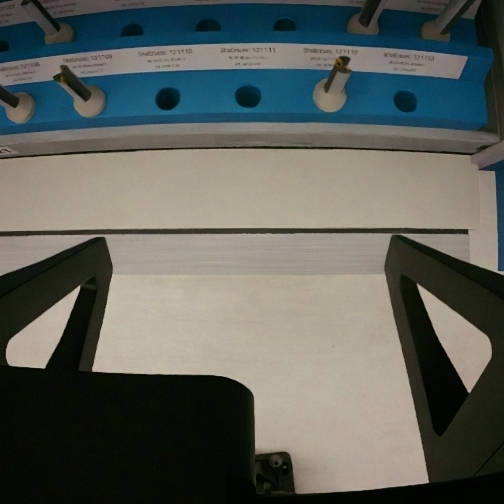

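Call:
{"name": "execute_actions", "arguments": {
  "actions": [
    {"rows": [[0.108,1.19,1.514,-1.1,0,0,1,-0.126,0.8,1.18,-1.298,-0.02,0,1],[0.108,1.175,1.514,-1.1,0,0,1,-0.126,0.8,1.195,-1.298,-0.02,0,1],[0.108,1.155,1.514,-1.1,0,0,1,-0.126,0.8,1.215,-1.298,-0.02,0,1],[0.108,1.135,1.514,-1.1,0,0,1,-0.126,0.8,1.235,-1.298,-0.02,0,1],[0.108,1.11,1.514,-1.1,0,0,1,-0.126,0.8,1.26,-1.298,-0.02,0,1],[0.108,1.085,1.514,-1.1,0,0,1,-0.126,0.8,1.285,-1.298,-0.02,0,1],[0.108,1.06,1.514,-1.1,0,0,1,-0.126,0.8,1.31,-1.298,-0.02,0,1],[0.108,1.035,1.514,-1.1,0,0,1,-0.126,0.8,1.335,-1.298,-0.02,0,1],[0.108,1.01,1.514,-1.1,0,0,1,-0.126,0.8,1.36,-1.298,-0.02,0,1],[0.108,0.985,1.514,-1.1,0,0,1,-0.126,0.8,1.385,-1.298,-0.02,0,1],[0.108,0.96,1.514,-1.1,0,0,1,-0.126,0.8,1.41,-1.298,-0.02,0,1],[0.108,0.94,1.514,-1.1,0,0,1,-0.126,0.8,1.43,-1.298,-0.02,0,1],[0.108,0.925,1.514,-1.1,0,0,1,-0.126,0.8,1.445,-1.298,-0.02,0,1],[0.108,0.91,1.514,-1.1,0,0,1,-0.126,0.8,1.46,-1.298,-0.02,0,1],[0.108,0.9,1.514,-1.1,0,0,1,-0.126,0.8,1.47,-1.298,-0.02,0,1]], "steps": 15}
  ],
  "pictures": false
}}

Call:
{"name": "execute_actions", "arguments": {
  "actions": [
    {"steps": 18}
  ]
}}

Scene clock: 138.37 s of 5840.00 s.
left_arm: end_effector_position=(+0.4250, +0.3298, +0.5495) grip_measured=+1.000 end_effector_quat_wxyz=(+0.492, -0.080, +0.866, +0.039) | right_arm: end_effector_position=(+0.2829, -0.3439, +0.4963) grip_measured=+1.000 end_effector_quat_wxyz=(+0.412, -0.004, +0.911, +0.012)
Joint positions: left_arm=[ 0.108  0.946  1.492 -1.084  0.004 -0.01   0.094] | right_arm=[-0.12   0.807  1.383 -1.298 -0.021  0.006  0.094]
Joint velocities: left_arm=[-0.024 -0.913 -0.002 -0.007 -0.051 -0.037  0.   ] | right_arm=[ 0.005 -0.044  0.72   0.002  0.066 -0.037  0.   ]
Joint torques (N m, as the arm reports them, + toward a larger angle): left_arm=[-1.08 -2.76 11.87  1.06 -0.05  0.23] | right_arm=[-0.86 -2.33 13.09  2.02  0.   -0.1 ]
Motor temperatures (°C, as the motors report them): left_arm=[24 27 34 24 23 24] | right_arm=[25 25 33 25 26 25]
Steps of this call (steps 1 to 15: the robot went on to your last target; steps 16 to 90: nothing new was sent; then 41.70 s passed at rest; steps 91 to 105: all 15 steps of this action). Readings (joint positions):
91: left_arm=[0.108 1.188 1.492 -1.082 0.004 -0.010] | right_arm=[-0.120 0.806 1.164 -1.298 -0.021 0.006]
92: left_arm=[0.108 1.188 1.492 -1.082 0.004 -0.010] | right_arm=[-0.120 0.806 1.164 -1.298 -0.021 0.006]
94: left_arm=[0.108 1.185 1.492 -1.082 0.004 -0.010] | right_arm=[-0.120 0.806 1.164 -1.298 -0.021 0.006]
98: left_arm=[0.108 1.141 1.492 -1.084 0.004 -0.010] | right_arm=[-0.120 0.807 1.198 -1.298 -0.021 0.006]
105: the state above

Scene clock: 138.97 s of 5840.00 s.
left_arm: end_effector_position=(+0.4039, +0.3261, +0.5721) grip_measured=+1.000 end_effector_quat_wxyz=(+0.517, -0.078, +0.851, +0.041) | right_arm: end_effector_position=(+0.2744, -0.3439, +0.5261) grip_measured=+1.000 end_effector_quat_wxyz=(+0.441, -0.005, +0.897, +0.012)
Joint positions: left_arm=[ 0.108  0.899  1.502 -1.084  0.004 -0.01   0.094] | right_arm=[-0.12   0.793  1.434 -1.298 -0.021  0.006  0.094]
Joint velocities: left_arm=[ 0.005  0.005  0.007 -0.017  0.022  0.037  0.   ] | right_arm=[ 0.005  0.005  0.002 -0.007 -0.051  0.022  0.   ]
Joint torques (N m, as the arm reports them, + toward a larger angle): left_arm=[-1.05 -1.65 10.63  1.11 -0.05  0.23] | right_arm=[-0.83 -2.09 12.32  2.03  0.01 -0.1 ]
Motor temperatures (°C, as the motors report them): left_arm=[24 27 34 24 23 24] | right_arm=[25 25 33 25 26 25]
Steps of this call (steps 1 to 18: the robot went on to your last target). Readings (joint positions):
1: left_arm=[0.108 0.918 1.492 -1.084 0.004 -0.010] | right_arm=[-0.120 0.806 1.405 -1.298 -0.021 0.006]
2: left_arm=[0.108 0.893 1.493 -1.084 0.004 -0.010] | right_arm=[-0.120 0.803 1.421 -1.298 -0.021 0.006]
4: left_arm=[0.108 0.862 1.497 -1.084 0.004 -0.010] | right_arm=[-0.120 0.794 1.433 -1.298 -0.021 0.006]
8: left_arm=[0.108 0.861 1.502 -1.084 0.004 -0.010] | right_arm=[-0.120 0.787 1.434 -1.298 -0.021 0.006]
18: the state above
camera_calibration (this result's frames):
cam_left_wrist: T_world_to_cam=[[0.192049, -0.981282, 0.0142484, 0.235332], [-0.875514, -0.177872, -0.449262, 0.671204], [0.443387, 0.0738054, -0.893287, 0.428436], [0, 0, 0, 1]] pos_world=[0.352491, 0.318694, 0.680909]
cam_right_wrist: T_world_to_cam=[[0.0157942, -0.999654, -0.0210383, -0.33863], [-0.961196, -0.00938412, -0.275708, 0.409545], [0.275415, 0.0245765, -0.961011, 0.560094], [0, 0, 0, 1]] pos_world=[0.244743, -0.348434, 0.644047]

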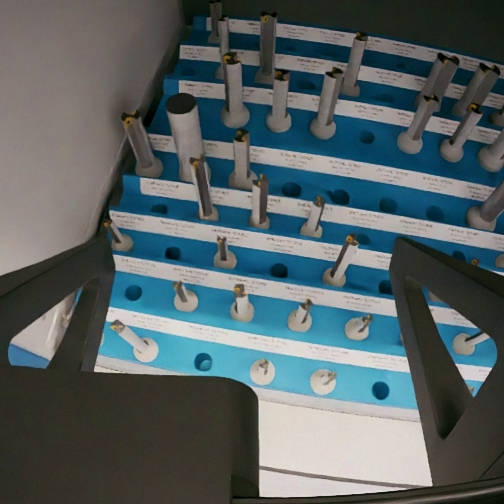

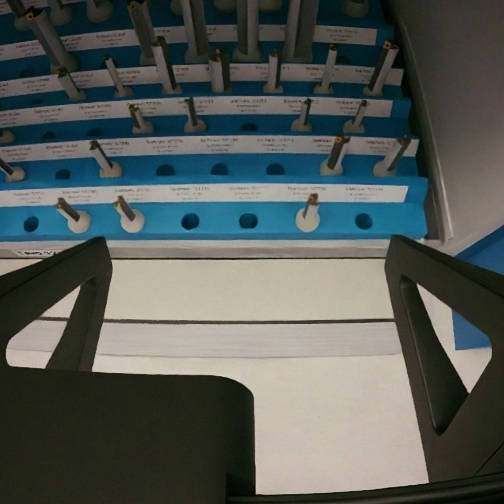

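Call:
{"name": "zoom_image", "arguments": {
  "camera": "cam_right_wrist",
  "region": [220, 160, 460, 280]
}}

Call:
{"name": "zoom_image", "arguments": {
  "camera": "cam_left_wrist",
  "region": [0, 200, 240, 400]
}}

Region (220, 160, 460, 280) of cam_right_wrist's 504x504 image, scaled by 2.100, with more detail than that image has.

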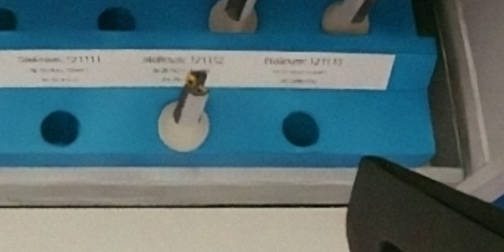

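Region (0, 200, 240, 400) of cam_left_wrist's 504x504 image, scaled by 2.100, with more detail than that image has.

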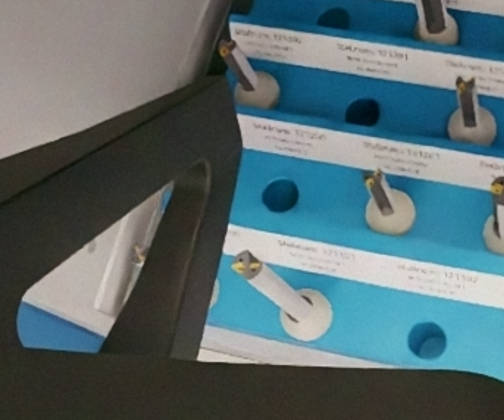

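Call:
{"name": "execute_actions", "arguments": {
  "actions": [
    {"rows": [[0.112,0.896,1.5,-1.09,0,0,1,-0.127,0.797,1.45,-1.285,-0.02,0,1],[0.119,0.889,1.484,-1.073,0,0,1,-0.13,0.791,1.435,-1.267,-0.02,0,1],[0.128,0.88,1.459,-1.052,0,0,1,-0.132,0.785,1.417,-1.241,-0.015,0,1],[0.139,0.869,1.429,-1.026,0,0,1,-0.136,0.776,1.388,-1.21,-0.01,0,1],[0.153,0.856,1.393,-0.994,0,0,1,-0.14,0.766,1.353,-1.172,-0.005,0,1],[0.168,0.841,1.35,-0.957,0,0,1,-0.145,0.754,1.312,-1.128,0,0,1],[0.184,0.825,1.308,-0.92,0,0,1,-0.15,0.742,1.271,-1.084,0,0,1],[0.201,0.808,1.259,-0.877,0,0,1,-0.156,0.729,1.224,-1.034,0,0,1],[0.219,0.79,1.21,-0.835,0,0,1,-0.162,0.715,1.178,-0.984,0,0,1],[0.237,0.772,1.162,-0.793,0,0,1,-0.168,0.701,1.131,-0.933,0,0,1],[0.255,0.755,1.113,-0.75,0,0,1,-0.174,0.688,1.084,-0.883,0,0,1],[0.273,0.737,1.065,-0.708,0,0,1,-0.179,0.674,1.037,-0.833,0,0,1],[0.29,0.72,1.016,-0.665,0,0,1,-0.185,0.661,0.99,-0.782,0,0,1],[0.308,0.702,0.968,-0.623,0,0,1,-0.191,0.647,0.944,-0.732,0,0,1],[0.326,0.684,0.919,-0.581,0,0,1,-0.197,0.633,0.897,-0.682,0,0,1]], "steps": 15}
  ],
  "pictures": false
}}

Call:
{"name": "execute_actions", "arguments": {
  "actions": [
    {"rows": [[0.344,0.667,0.871,-0.538,0,0,1,-0.202,0.62,0.85,-0.631,0,0,1],[0.362,0.649,0.822,-0.496,0,0,1,-0.208,0.606,0.803,-0.581,0,0,1],[0.379,0.632,0.773,-0.453,0,0,1,-0.214,0.593,0.756,-0.531,0,0,1],[0.397,0.614,0.725,-0.411,0,0,1,-0.22,0.579,0.71,-0.48,0,0,1],[0.415,0.596,0.676,-0.369,0,0,1,-0.225,0.565,0.663,-0.43,0,0,1],[0.433,0.579,0.628,-0.326,0,0,1,-0.231,0.552,0.616,-0.38,0,0,1],[0.451,0.561,0.579,-0.284,0,0,1,-0.237,0.538,0.569,-0.329,0,0,1],[0.468,0.544,0.531,-0.241,0,0,1,-0.243,0.525,0.522,-0.279,0,0,1],[0.486,0.526,0.482,-0.199,0,0,1,-0.248,0.511,0.476,-0.229,0,0,1],[0.502,0.511,0.44,-0.162,0,0,1,-0.253,0.499,0.435,-0.185,0,0,1],[0.517,0.495,0.397,-0.125,0,0,1,-0.258,0.487,0.394,-0.141,0,0,1],[0.529,0.484,0.367,-0.098,0,0,1,-0.262,0.479,0.364,-0.109,0,0,1],[0.54,0.473,0.336,-0.072,0,0,1,-0.266,0.47,0.335,-0.078,0,0,1],[0.546,0.467,0.318,-0.056,0,0,1,-0.268,0.465,0.318,-0.059,0,0,1],[0.553,0.46,0.3,-0.04,0,0,1,-0.27,0.46,0.3,-0.04,0,0,1]], "steps": 15}
  ],
  "pictures": false
}}

Call:
{"name": "execute_actions", "arguments": {
  "actions": [
    {"steps": 20}
  ]
}}

Scene clock: 255.83 s of 5840.00 s.
left_arm: end_effector_position=(+0.3925, +0.3923, +0.4331) grip_measured=+1.000 end_effector_quat_wxyz=(+0.534, -0.151, +0.827, +0.091) | right_arm: end_effector_position=(+0.3140, -0.3657, +0.4231) grip_measured=+1.000 end_effector_quat_wxyz=(+0.516, +0.023, +0.856, -0.010)
Joint positions: left_arm=[ 0.286  0.732  0.998 -0.691  0.004 -0.01   0.094] | right_arm=[-0.176  0.664  0.986 -0.808 -0.004  0.006  0.094]
Joint velocities: left_arm=[ 0.532 -0.493 -1.389  1.277  0.022  0.037  0.   ] | right_arm=[-0.181 -0.317 -1.36   1.492 -0.007 -0.051  0.   ]
Joint torques (N m, as the arm reports them, + toward a larger angle): left_arm=[-0.69 -2.65 11.61  2.53 -0.03  0.24] | right_arm=[-1.46 -3.13 10.36  2.69  0.13 -0.1 ]
Motor temperatures (°C, as the motors report them): left_arm=[24 26 34 24 23 24] | right_arm=[25 25 38 25 26 25]
Steps of this call (steps 1 to 15: the robot went on to your last target; steps 16 to 90: nothing new was sent; then 113.37 s passed at rest; steps 91 to 105: all 15 steps of this action). Readings (joint positions):
91: left_arm=[0.108 0.899 1.502 -1.084 0.004 -0.010] | right_arm=[-0.120 0.793 1.434 -1.298 -0.021 0.006]
92: left_arm=[0.108 0.899 1.500 -1.084 0.004 -0.010] | right_arm=[-0.120 0.793 1.434 -1.297 -0.021 0.006]
94: left_arm=[0.112 0.891 1.479 -1.072 0.004 -0.010] | right_arm=[-0.121 0.791 1.427 -1.276 -0.017 0.006]
98: left_arm=[0.156 0.844 1.344 -0.968 0.004 -0.010] | right_arm=[-0.133 0.752 1.319 -1.138 -0.004 0.006]
105: the state above

Scene clock: 256.33 s of 5840.00 s.
left_arm: end_effector_position=(+0.3112, +0.4489, +0.2376) grip_measured=+1.000 end_effector_quat_wxyz=(+0.577, -0.239, +0.761, +0.175) | right_arm: end_effector_position=(+0.2980, -0.3915, +0.2454) grip_measured=+1.000 end_effector_quat_wxyz=(+0.606, +0.053, +0.793, -0.036)
Joint positions: left_arm=[ 0.534  0.482  0.321 -0.116  0.004 -0.01   0.094] | right_arm=[-0.255  0.476  0.333 -0.124 -0.003  0.006  0.094]
Joint velocities: left_arm=[ 0.239 -0.23  -0.755  0.603  0.007  0.007  0.   ] | right_arm=[-0.073 -0.181 -0.706  0.706  0.037  0.051  0.   ]
Joint torques (N m, as the arm reports them, + toward a larger angle): left_arm=[-0.74  0.07 13.64  3.38 -0.03  0.23] | right_arm=[-0.82 -0.81 12.21  3.33  0.14 -0.1 ]
Motor temperatures (°C, as the motors report them): left_arm=[24 26 34 24 23 24] | right_arm=[25 25 38 25 26 25]
Steps of this call (steps 1 to 15: all 15 steps of this action). Readings (joint positions):
1: left_arm=[0.304 0.715 0.949 -0.649 0.004 -0.010] | right_arm=[-0.181 0.654 0.938 -0.758 -0.004 0.006]
2: left_arm=[0.322 0.698 0.899 -0.608 0.004 -0.010] | right_arm=[-0.187 0.644 0.890 -0.708 -0.003 0.006]
4: left_arm=[0.357 0.663 0.802 -0.523 0.004 -0.010] | right_arm=[-0.198 0.620 0.795 -0.608 -0.003 0.006]
8: left_arm=[0.428 0.587 0.610 -0.353 0.004 -0.010] | right_arm=[-0.221 0.563 0.608 -0.407 -0.003 0.006]
15: the state above

Scene clock: 257.00 s of 5840.00 s.
left_arm: end_effector_position=(+0.3058, +0.4503, +0.2259) grip_measured=+1.000 end_effector_quat_wxyz=(+0.582, -0.243, +0.755, +0.180) | right_arm: end_effector_position=(+0.2954, -0.3927, +0.2370) grip_measured=+1.000 end_effector_quat_wxyz=(+0.616, +0.054, +0.785, -0.038)
Joint positions: left_arm=[ 0.547  0.471  0.277 -0.067  0.004 -0.01   0.094] | right_arm=[-0.26   0.467  0.293 -0.067 -0.003  0.006  0.094]
Joint velocities: left_arm=[-0.005 -0.034 -0.002 -0.002  0.007 -0.081  0.   ] | right_arm=[ 0.005  0.005  0.012 -0.017  0.007  0.007  0.   ]
Joint torques (N m, as the arm reports them, + toward a larger angle): left_arm=[-0.57  0.01 13.26  3.13 -0.01  0.23] | right_arm=[-1.19 -0.92 11.82  3.21  0.13 -0.1 ]
Motor temperatures (°C, as the motors report them): left_arm=[24 26 34 24 23 24] | right_arm=[25 25 38 25 26 25]
Steps of this call (steps 1 to 20: the robot went on to your last target). Readings (joint positions):
1: left_arm=[0.541 0.475 0.299 -0.101 0.004 -0.010] | right_arm=[-0.258 0.471 0.313 -0.105 -0.003 0.006]
2: left_arm=[0.545 0.472 0.285 -0.092 0.004 -0.010] | right_arm=[-0.260 0.469 0.300 -0.094 -0.003 0.006]
4: left_arm=[0.547 0.471 0.277 -0.084 0.004 -0.010] | right_arm=[-0.260 0.468 0.293 -0.084 -0.003 0.006]
8: left_arm=[0.547 0.471 0.277 -0.068 0.004 -0.010] | right_arm=[-0.260 0.467 0.293 -0.068 -0.003 0.006]
20: the state above
camera_calibration (this result's frames):
cam_left_wrist: T_world_to_cam=[[0.588619, -0.808229, 0.017126, 0.181196], [-0.619043, -0.464261, -0.633441, 0.544039], [0.519916, 0.362254, -0.773602, -0.0268379], [0, 0, 0, 1]] pos_world=[0.244082, 0.408746, 0.320752]
cam_right_wrist: T_world_to_cam=[[-0.132818, -0.99108, -0.0109507, -0.348881], [-0.759712, 0.108895, -0.641076, 0.423078], [0.63655, -0.0768273, -0.767399, 0.0852261], [0, 0, 0, 1]] pos_world=[0.220829, -0.385292, 0.332807]

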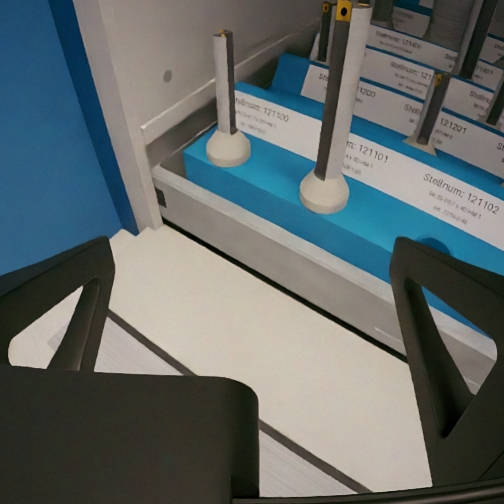

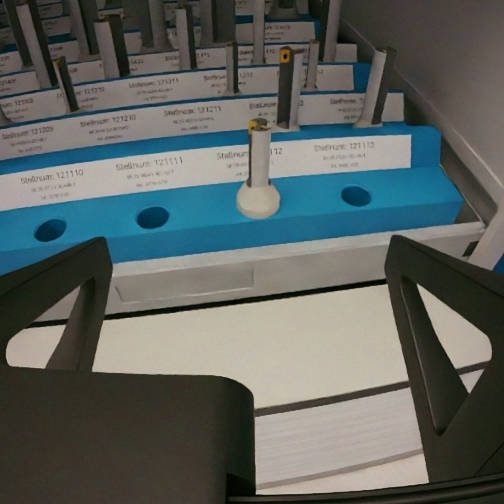

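Call:
{"name": "zoom_image", "arguments": {
  "camera": "cam_right_wrist",
  "region": [190, 100, 330, 240]
}}

Call:
{"name": "zoom_image", "arguments": {
  "camera": "cam_left_wrist",
  "region": [130, 10, 330, 210]
}}

Call:
{"name": "zoom_image", "arguments": {
  "camera": "cam_right_wrist",
  "region": [250, 250, 504, 504]
}}

Call:
{"name": "zoom_image", "arguments": {
  "camera": "cam_left_wrist",
  "region": [0, 150, 250, 400]
}}

Region (190, 100, 330, 240) of cam_right_wrist's 504x504 image, scaled by 3.600, with more detail than that image has.

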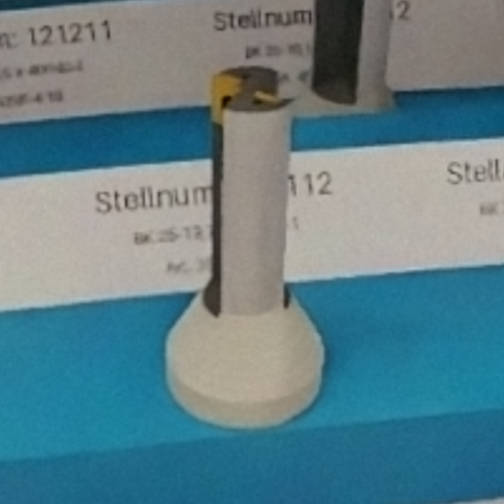

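Region (130, 10, 330, 210) of cam_left_wrist's 504x504 image, scaled by 2.520, with more detail than that image has.

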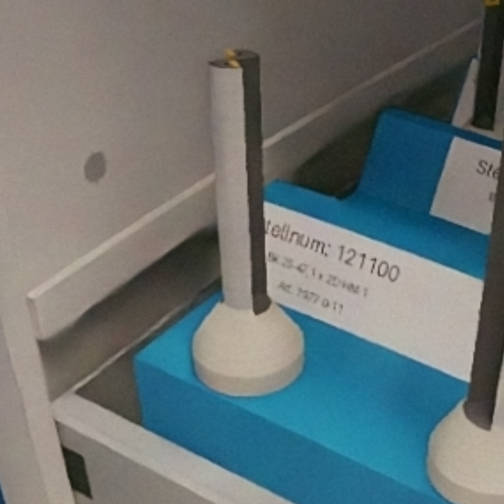

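Region (250, 250, 504, 504) of cam_right_wrist's 504x504 image, scaled by 1.984, with more detail than that image has.

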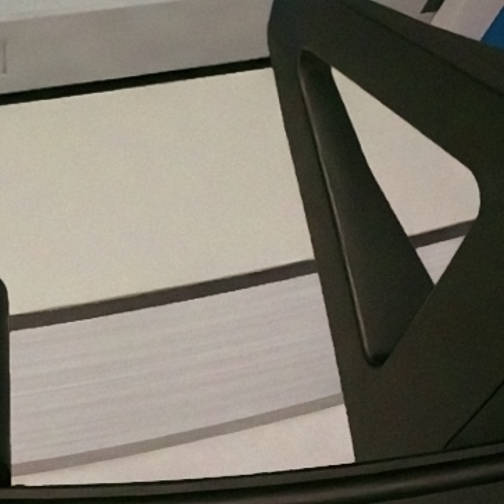

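Region (0, 150, 250, 400) of cam_left_wrist's 504x504 image, scaled by 2.016, with more detail than that image has.

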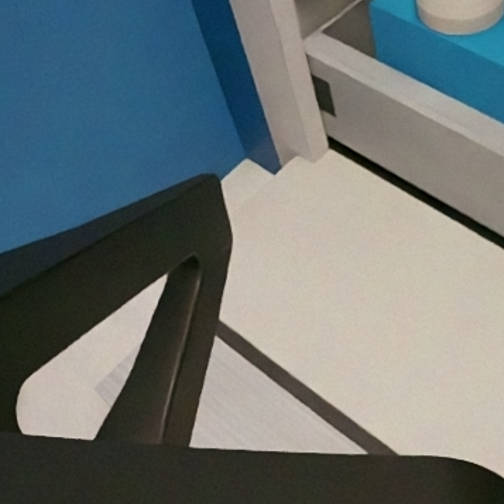

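Call:
{"name": "execute_actions", "arguments": {
  "actions": [
    {"rows": [[0.555,0.468,0.301,-0.031,0.004,0.002,0.95,-0.27,0.468,0.3,-0.031,0,0,0.95],[0.558,0.481,0.302,-0.018,0.01,0.004,0.88,-0.27,0.48,0.299,-0.017,0,0,0.9],[0.563,0.498,0.304,0,0.019,0.006,0.81,-0.27,0.495,0.298,0.002,0,0,0.85],[0.568,0.519,0.306,0.022,0.029,0.008,0.74,-0.271,0.515,0.297,0.025,0,0,0.8],[0.574,0.545,0.309,0.049,0.041,0.01,0.67,-0.271,0.539,0.296,0.054,0,0,0.75],[0.582,0.575,0.312,0.079,0.056,0.012,0.6,-0.271,0.566,0.295,0.086,0,0,0.7],[0.589,0.604,0.315,0.11,0.07,0.014,0.53,-0.272,0.594,0.294,0.119,0,0,0.65],[0.598,0.638,0.319,0.146,0.087,0.016,0.46,-0.272,0.625,0.293,0.156,0,0,0.6],[0.607,0.672,0.323,0.181,0.103,0.018,0.39,-0.272,0.657,0.291,0.194,0,0,0.55],[0.615,0.706,0.326,0.217,0.119,0.02,0.32,-0.272,0.689,0.29,0.231,0,0,0.5],[0.624,0.74,0.33,0.252,0.136,0.022,0.25,-0.273,0.72,0.288,0.269,0,0,0.45],[0.632,0.774,0.333,0.287,0.152,0.024,0.18,-0.273,0.752,0.287,0.306,0,0,0.4],[0.641,0.808,0.337,0.323,0.169,0.026,0.11,-0.273,0.783,0.286,0.343,0,0,0.33],[0.649,0.842,0.341,0.358,0.185,0.028,0.04,-0.274,0.815,0.284,0.381,0,0,0.25],[0.658,0.876,0.344,0.394,0.202,0.03,-0.04,-0.274,0.846,0.283,0.418,0,0,0.17]], "steps": 15}
  ],
  "pictures": false
}}

Call:
{"name": "execute_actions", "arguments": {
  "actions": [
    {"rows": [[0.666,0.91,0.348,0.429,0.218,0.032,-0.04,-0.274,0.878,0.281,0.456,0,0,0.17],[0.675,0.944,0.351,0.464,0.235,0.034,-0.04,-0.275,0.909,0.28,0.493,0,0,0.17],[0.684,0.978,0.355,0.5,0.251,0.036,-0.04,-0.275,0.941,0.279,0.53,0,0,0.17],[0.692,1.012,0.359,0.535,0.268,0.038,-0.04,-0.275,0.972,0.277,0.568,0,0,0.17],[0.701,1.046,0.362,0.571,0.284,0.04,-0.04,-0.276,1.004,0.276,0.605,0,0,0.17],[0.709,1.08,0.366,0.606,0.301,0.042,-0.04,-0.276,1.035,0.274,0.643,0,0,0.17],[0.718,1.114,0.369,0.641,0.317,0.044,-0.04,-0.276,1.067,0.273,0.68,0,0,0.17],[0.726,1.148,0.373,0.677,0.334,0.046,-0.04,-0.276,1.098,0.272,0.717,0,0,0.17],[0.735,1.182,0.377,0.712,0.35,0.048,-0.04,-0.277,1.13,0.27,0.755,0,0,0.17],[0.742,1.211,0.38,0.743,0.365,0.05,-0.04,-0.277,1.157,0.269,0.787,0,0,0.17],[0.75,1.241,0.383,0.774,0.379,0.052,-0.04,-0.277,1.185,0.268,0.82,0,0,0.17],[0.755,1.262,0.385,0.796,0.389,0.054,-0.04,-0.278,1.205,0.267,0.844,0,0,0.17],[0.761,1.284,0.387,0.818,0.4,0.055,-0.04,-0.278,1.224,0.266,0.867,0,0,0.17],[0.764,1.296,0.389,0.832,0.406,0.056,-0.04,-0.278,1.236,0.265,0.881,0,0,0.17],[0.767,1.309,0.39,0.845,0.412,0.057,-0.04,-0.278,1.248,0.265,0.895,0,0,0.17]], "steps": 15}
  ],
  "pictures": false
}}

Call:
{"name": "execute_actions", "arguments": {
  "actions": [
    {"steps": 18}
  ]
}}

Scene clock: 377.50 s of 5840.00 s.
left_arm: end_effector_position=(+0.3458, +0.4810, +0.2035) grip_measured=+0.002 end_effector_quat_wxyz=(+0.604, -0.211, +0.754, +0.149) | right_arm: end_effector_position=(+0.3468, -0.4002, +0.2212) grip_measured=+0.215 end_effector_quat_wxyz=(+0.639, +0.053, +0.766, -0.040)
Joint positions: left_arm=[0.633 0.81  0.283 0.294 0.182 0.012 0.047] | right_arm=[-0.261  0.789  0.293  0.315 -0.003  0.006  0.057]
Joint velocities: left_arm=[ 0.239  1.011  0.081  1.038  0.374  0.007 -0.084] | right_arm=[-0.034  0.962 -0.007  1.092  0.066 -0.022 -0.085]
Joint torques (N m, as the arm reports them, + toward a larger angle): left_arm=[-0.18 -1.51 14.83  3.06  0.25  0.22] | right_arm=[-1.66 -2.68  9.77  2.84  0.12 -0.1 ]
Motor temperatures (°C, as the motors report them): left_arm=[24 26 40 25 23 24] | right_arm=[25 25 40 26 26 25]
Steps of this call (steps 1 to 15: the robot went on to your last target; steps 16 to 90: nothing new was sent; then 117.00 s passed at rest; steps 91 to 105: all 15 steps of this action). Readings (joint positions):
91: left_arm=[0.547 0.471 0.277 -0.065 0.004 -0.009] | right_arm=[-0.260 0.467 0.293 -0.066 -0.003 0.006]
92: left_arm=[0.547 0.471 0.277 -0.061 0.004 -0.009] | right_arm=[-0.260 0.468 0.293 -0.061 -0.003 0.006]
94: left_arm=[0.550 0.477 0.277 -0.038 0.017 -0.007] | right_arm=[-0.260 0.475 0.293 -0.037 -0.003 0.006]
98: left_arm=[0.571 0.556 0.277 0.061 0.069 -0.001] | right_arm=[-0.260 0.550 0.293 0.067 -0.003 0.006]
105: the state above

Scene clock: 378.00 s of 5840.00 s.
left_arm: end_effector_position=(+0.3847, +0.5353, +0.1737) grip_measured=-0.038 end_effector_quat_wxyz=(+0.645, -0.161, +0.735, +0.130) | right_arm: end_effector_position=(+0.3888, -0.4080, +0.1689) grip_measured=+0.173 end_effector_quat_wxyz=(+0.661, +0.054, +0.747, -0.043)
Joint positions: left_arm=[0.752 1.277 0.35  0.782 0.401 0.04  0.045] | right_arm=[-0.266  1.226  0.275  0.828 -0.003  0.006  0.055]
Joint velocities: left_arm=[0.142 0.523 0.042 0.505 0.198 0.037 0.   ] | right_arm=[-0.015  0.503 -0.042  0.54  -0.066 -0.022  0.   ]
Joint torques (N m, as the arm reports them, + toward a larger angle): left_arm=[-1.14 -5.36 10.73  2.99  0.34  0.21] | right_arm=[-1.08 -6.81  6.91  3.27  0.12 -0.1 ]
Motor temperatures (°C, as the motors report them): left_arm=[24 26 40 25 23 24] | right_arm=[25 25 40 26 26 25]
Steps of this call (steps 1 to 15: all 15 steps of this action). Readings (joint positions):
1: left_arm=[0.642 0.844 0.287 0.329 0.199 0.014] | right_arm=[-0.262 0.821 0.293 0.352 -0.003 0.006]
2: left_arm=[0.650 0.877 0.291 0.364 0.216 0.016] | right_arm=[-0.262 0.852 0.293 0.390 -0.003 0.006]
4: left_arm=[0.667 0.943 0.302 0.436 0.249 0.020] | right_arm=[-0.263 0.913 0.293 0.465 -0.003 0.006]
8: left_arm=[0.701 1.075 0.324 0.580 0.315 0.028] | right_arm=[-0.264 1.035 0.287 0.616 -0.003 0.006]
15: the state above

Scene clock: 378.60 s of 5840.00 s.
left_arm: end_effector_position=(+0.3855, +0.5391, +0.1715) grip_measured=-0.038 end_effector_quat_wxyz=(+0.649, -0.157, +0.732, +0.135) | right_arm: end_effector_position=(+0.3896, -0.4081, +0.1660) grip_measured=+0.173 end_effector_quat_wxyz=(+0.664, +0.053, +0.744, -0.044)
Joint positions: left_arm=[0.759 1.305 0.353 0.819 0.407 0.047 0.045] | right_arm=[-0.266  1.253  0.272  0.868 -0.003  0.006  0.055]
Joint velocities: left_arm=[-0.005 -0.005 -0.022 -0.017 -0.022 -0.007  0.   ] | right_arm=[-0.024 -0.005  0.017  0.007 -0.007  0.037 -0.001]
Joint torques (N m, as the arm reports them, + toward a larger angle): left_arm=[-0.38 -5.13 10.5   3.06  0.31  0.23] | right_arm=[-1.39 -6.58  6.93  3.23  0.13 -0.1 ]
Motor temperatures (°C, as the motors report them): left_arm=[24 26 40 25 23 24] | right_arm=[25 25 40 26 26 25]
Steps of this call (steps 1 to 18: the robot went on to your last target). Readings (joint positions):
1: left_arm=[0.756 1.292 0.351 0.796 0.404 0.042] | right_arm=[-0.266 1.240 0.274 0.843 -0.003 0.006]
2: left_arm=[0.758 1.301 0.352 0.804 0.406 0.043] | right_arm=[-0.266 1.249 0.273 0.851 -0.003 0.006]
4: left_arm=[0.759 1.305 0.352 0.810 0.407 0.044] | right_arm=[-0.266 1.253 0.272 0.859 -0.003 0.006]
8: left_arm=[0.759 1.305 0.353 0.818 0.407 0.046] | right_arm=[-0.266 1.253 0.272 0.867 -0.003 0.006]
18: the state above
camera_calibration (this result's frames):
cam_left_wrist: T_world_to_cam=[[0.418085, -0.90828, 0.0152618, 0.326955], [-0.612242, -0.29415, -0.733918, 0.523101], [0.671092, 0.297496, -0.679067, -0.182085], [0, 0, 0, 1]] pos_world=[0.305766, 0.505006, 0.255275]
cam_right_wrist: T_world_to_cam=[[-0.137875, -0.990391, -0.0107665, -0.350264], [-0.672449, 0.101583, -0.733139, 0.429072], [0.727188, -0.0938417, -0.679994, -0.0871398], [0, 0, 0, 1]] pos_world=[0.303603, -0.398662, 0.251543]

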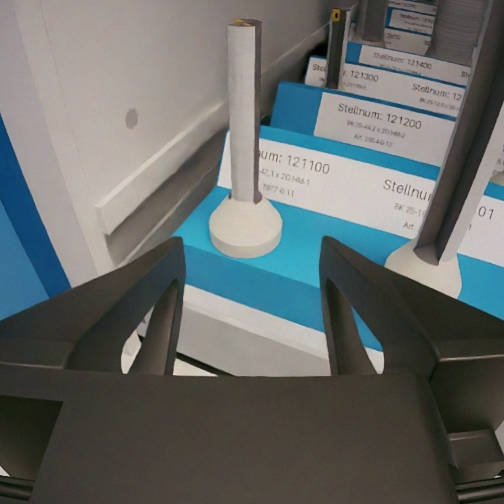

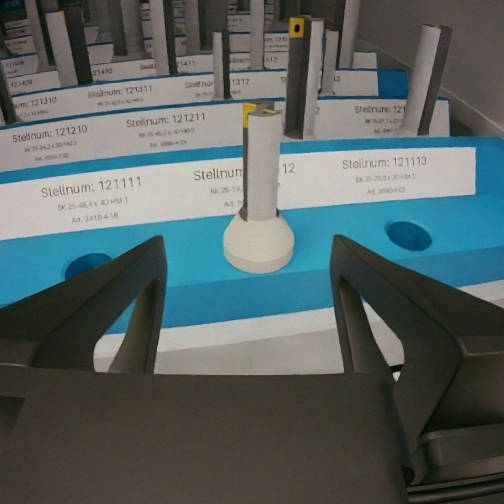

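Call:
{"name": "zoom_image", "arguments": {
  "camera": "cam_right_wrist",
  "region": [150, 90, 360, 300]
}}

Call:
{"name": "zoom_image", "arguments": {
  "camera": "cam_left_wrist",
  "region": [150, 90, 360, 300]
}}

Region (150, 90, 360, 300) of cam_right_wrist's 504x504 image, scaled by 2.400, with more detail than that image has.

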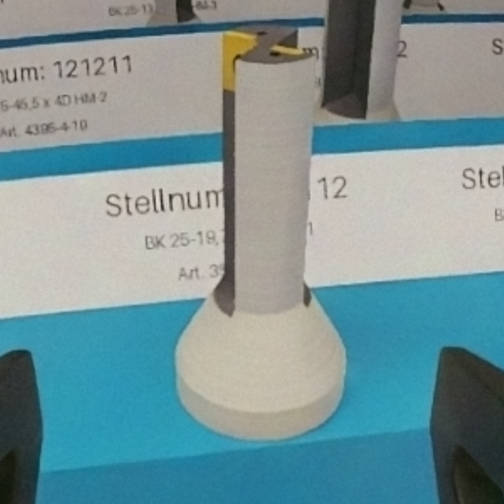

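Region (150, 90, 360, 300) of cam_left_wrist's 504x504 image, scaled by 2.400, with more detail than that image has.

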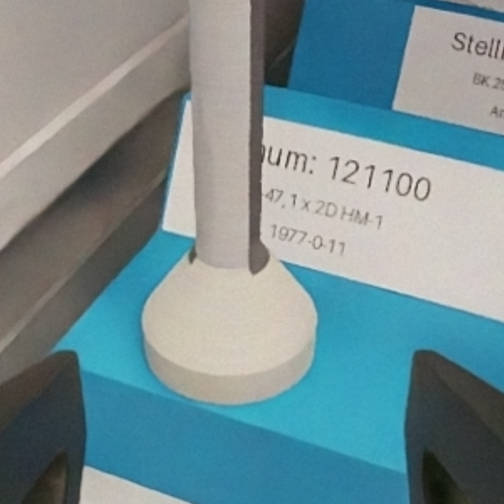

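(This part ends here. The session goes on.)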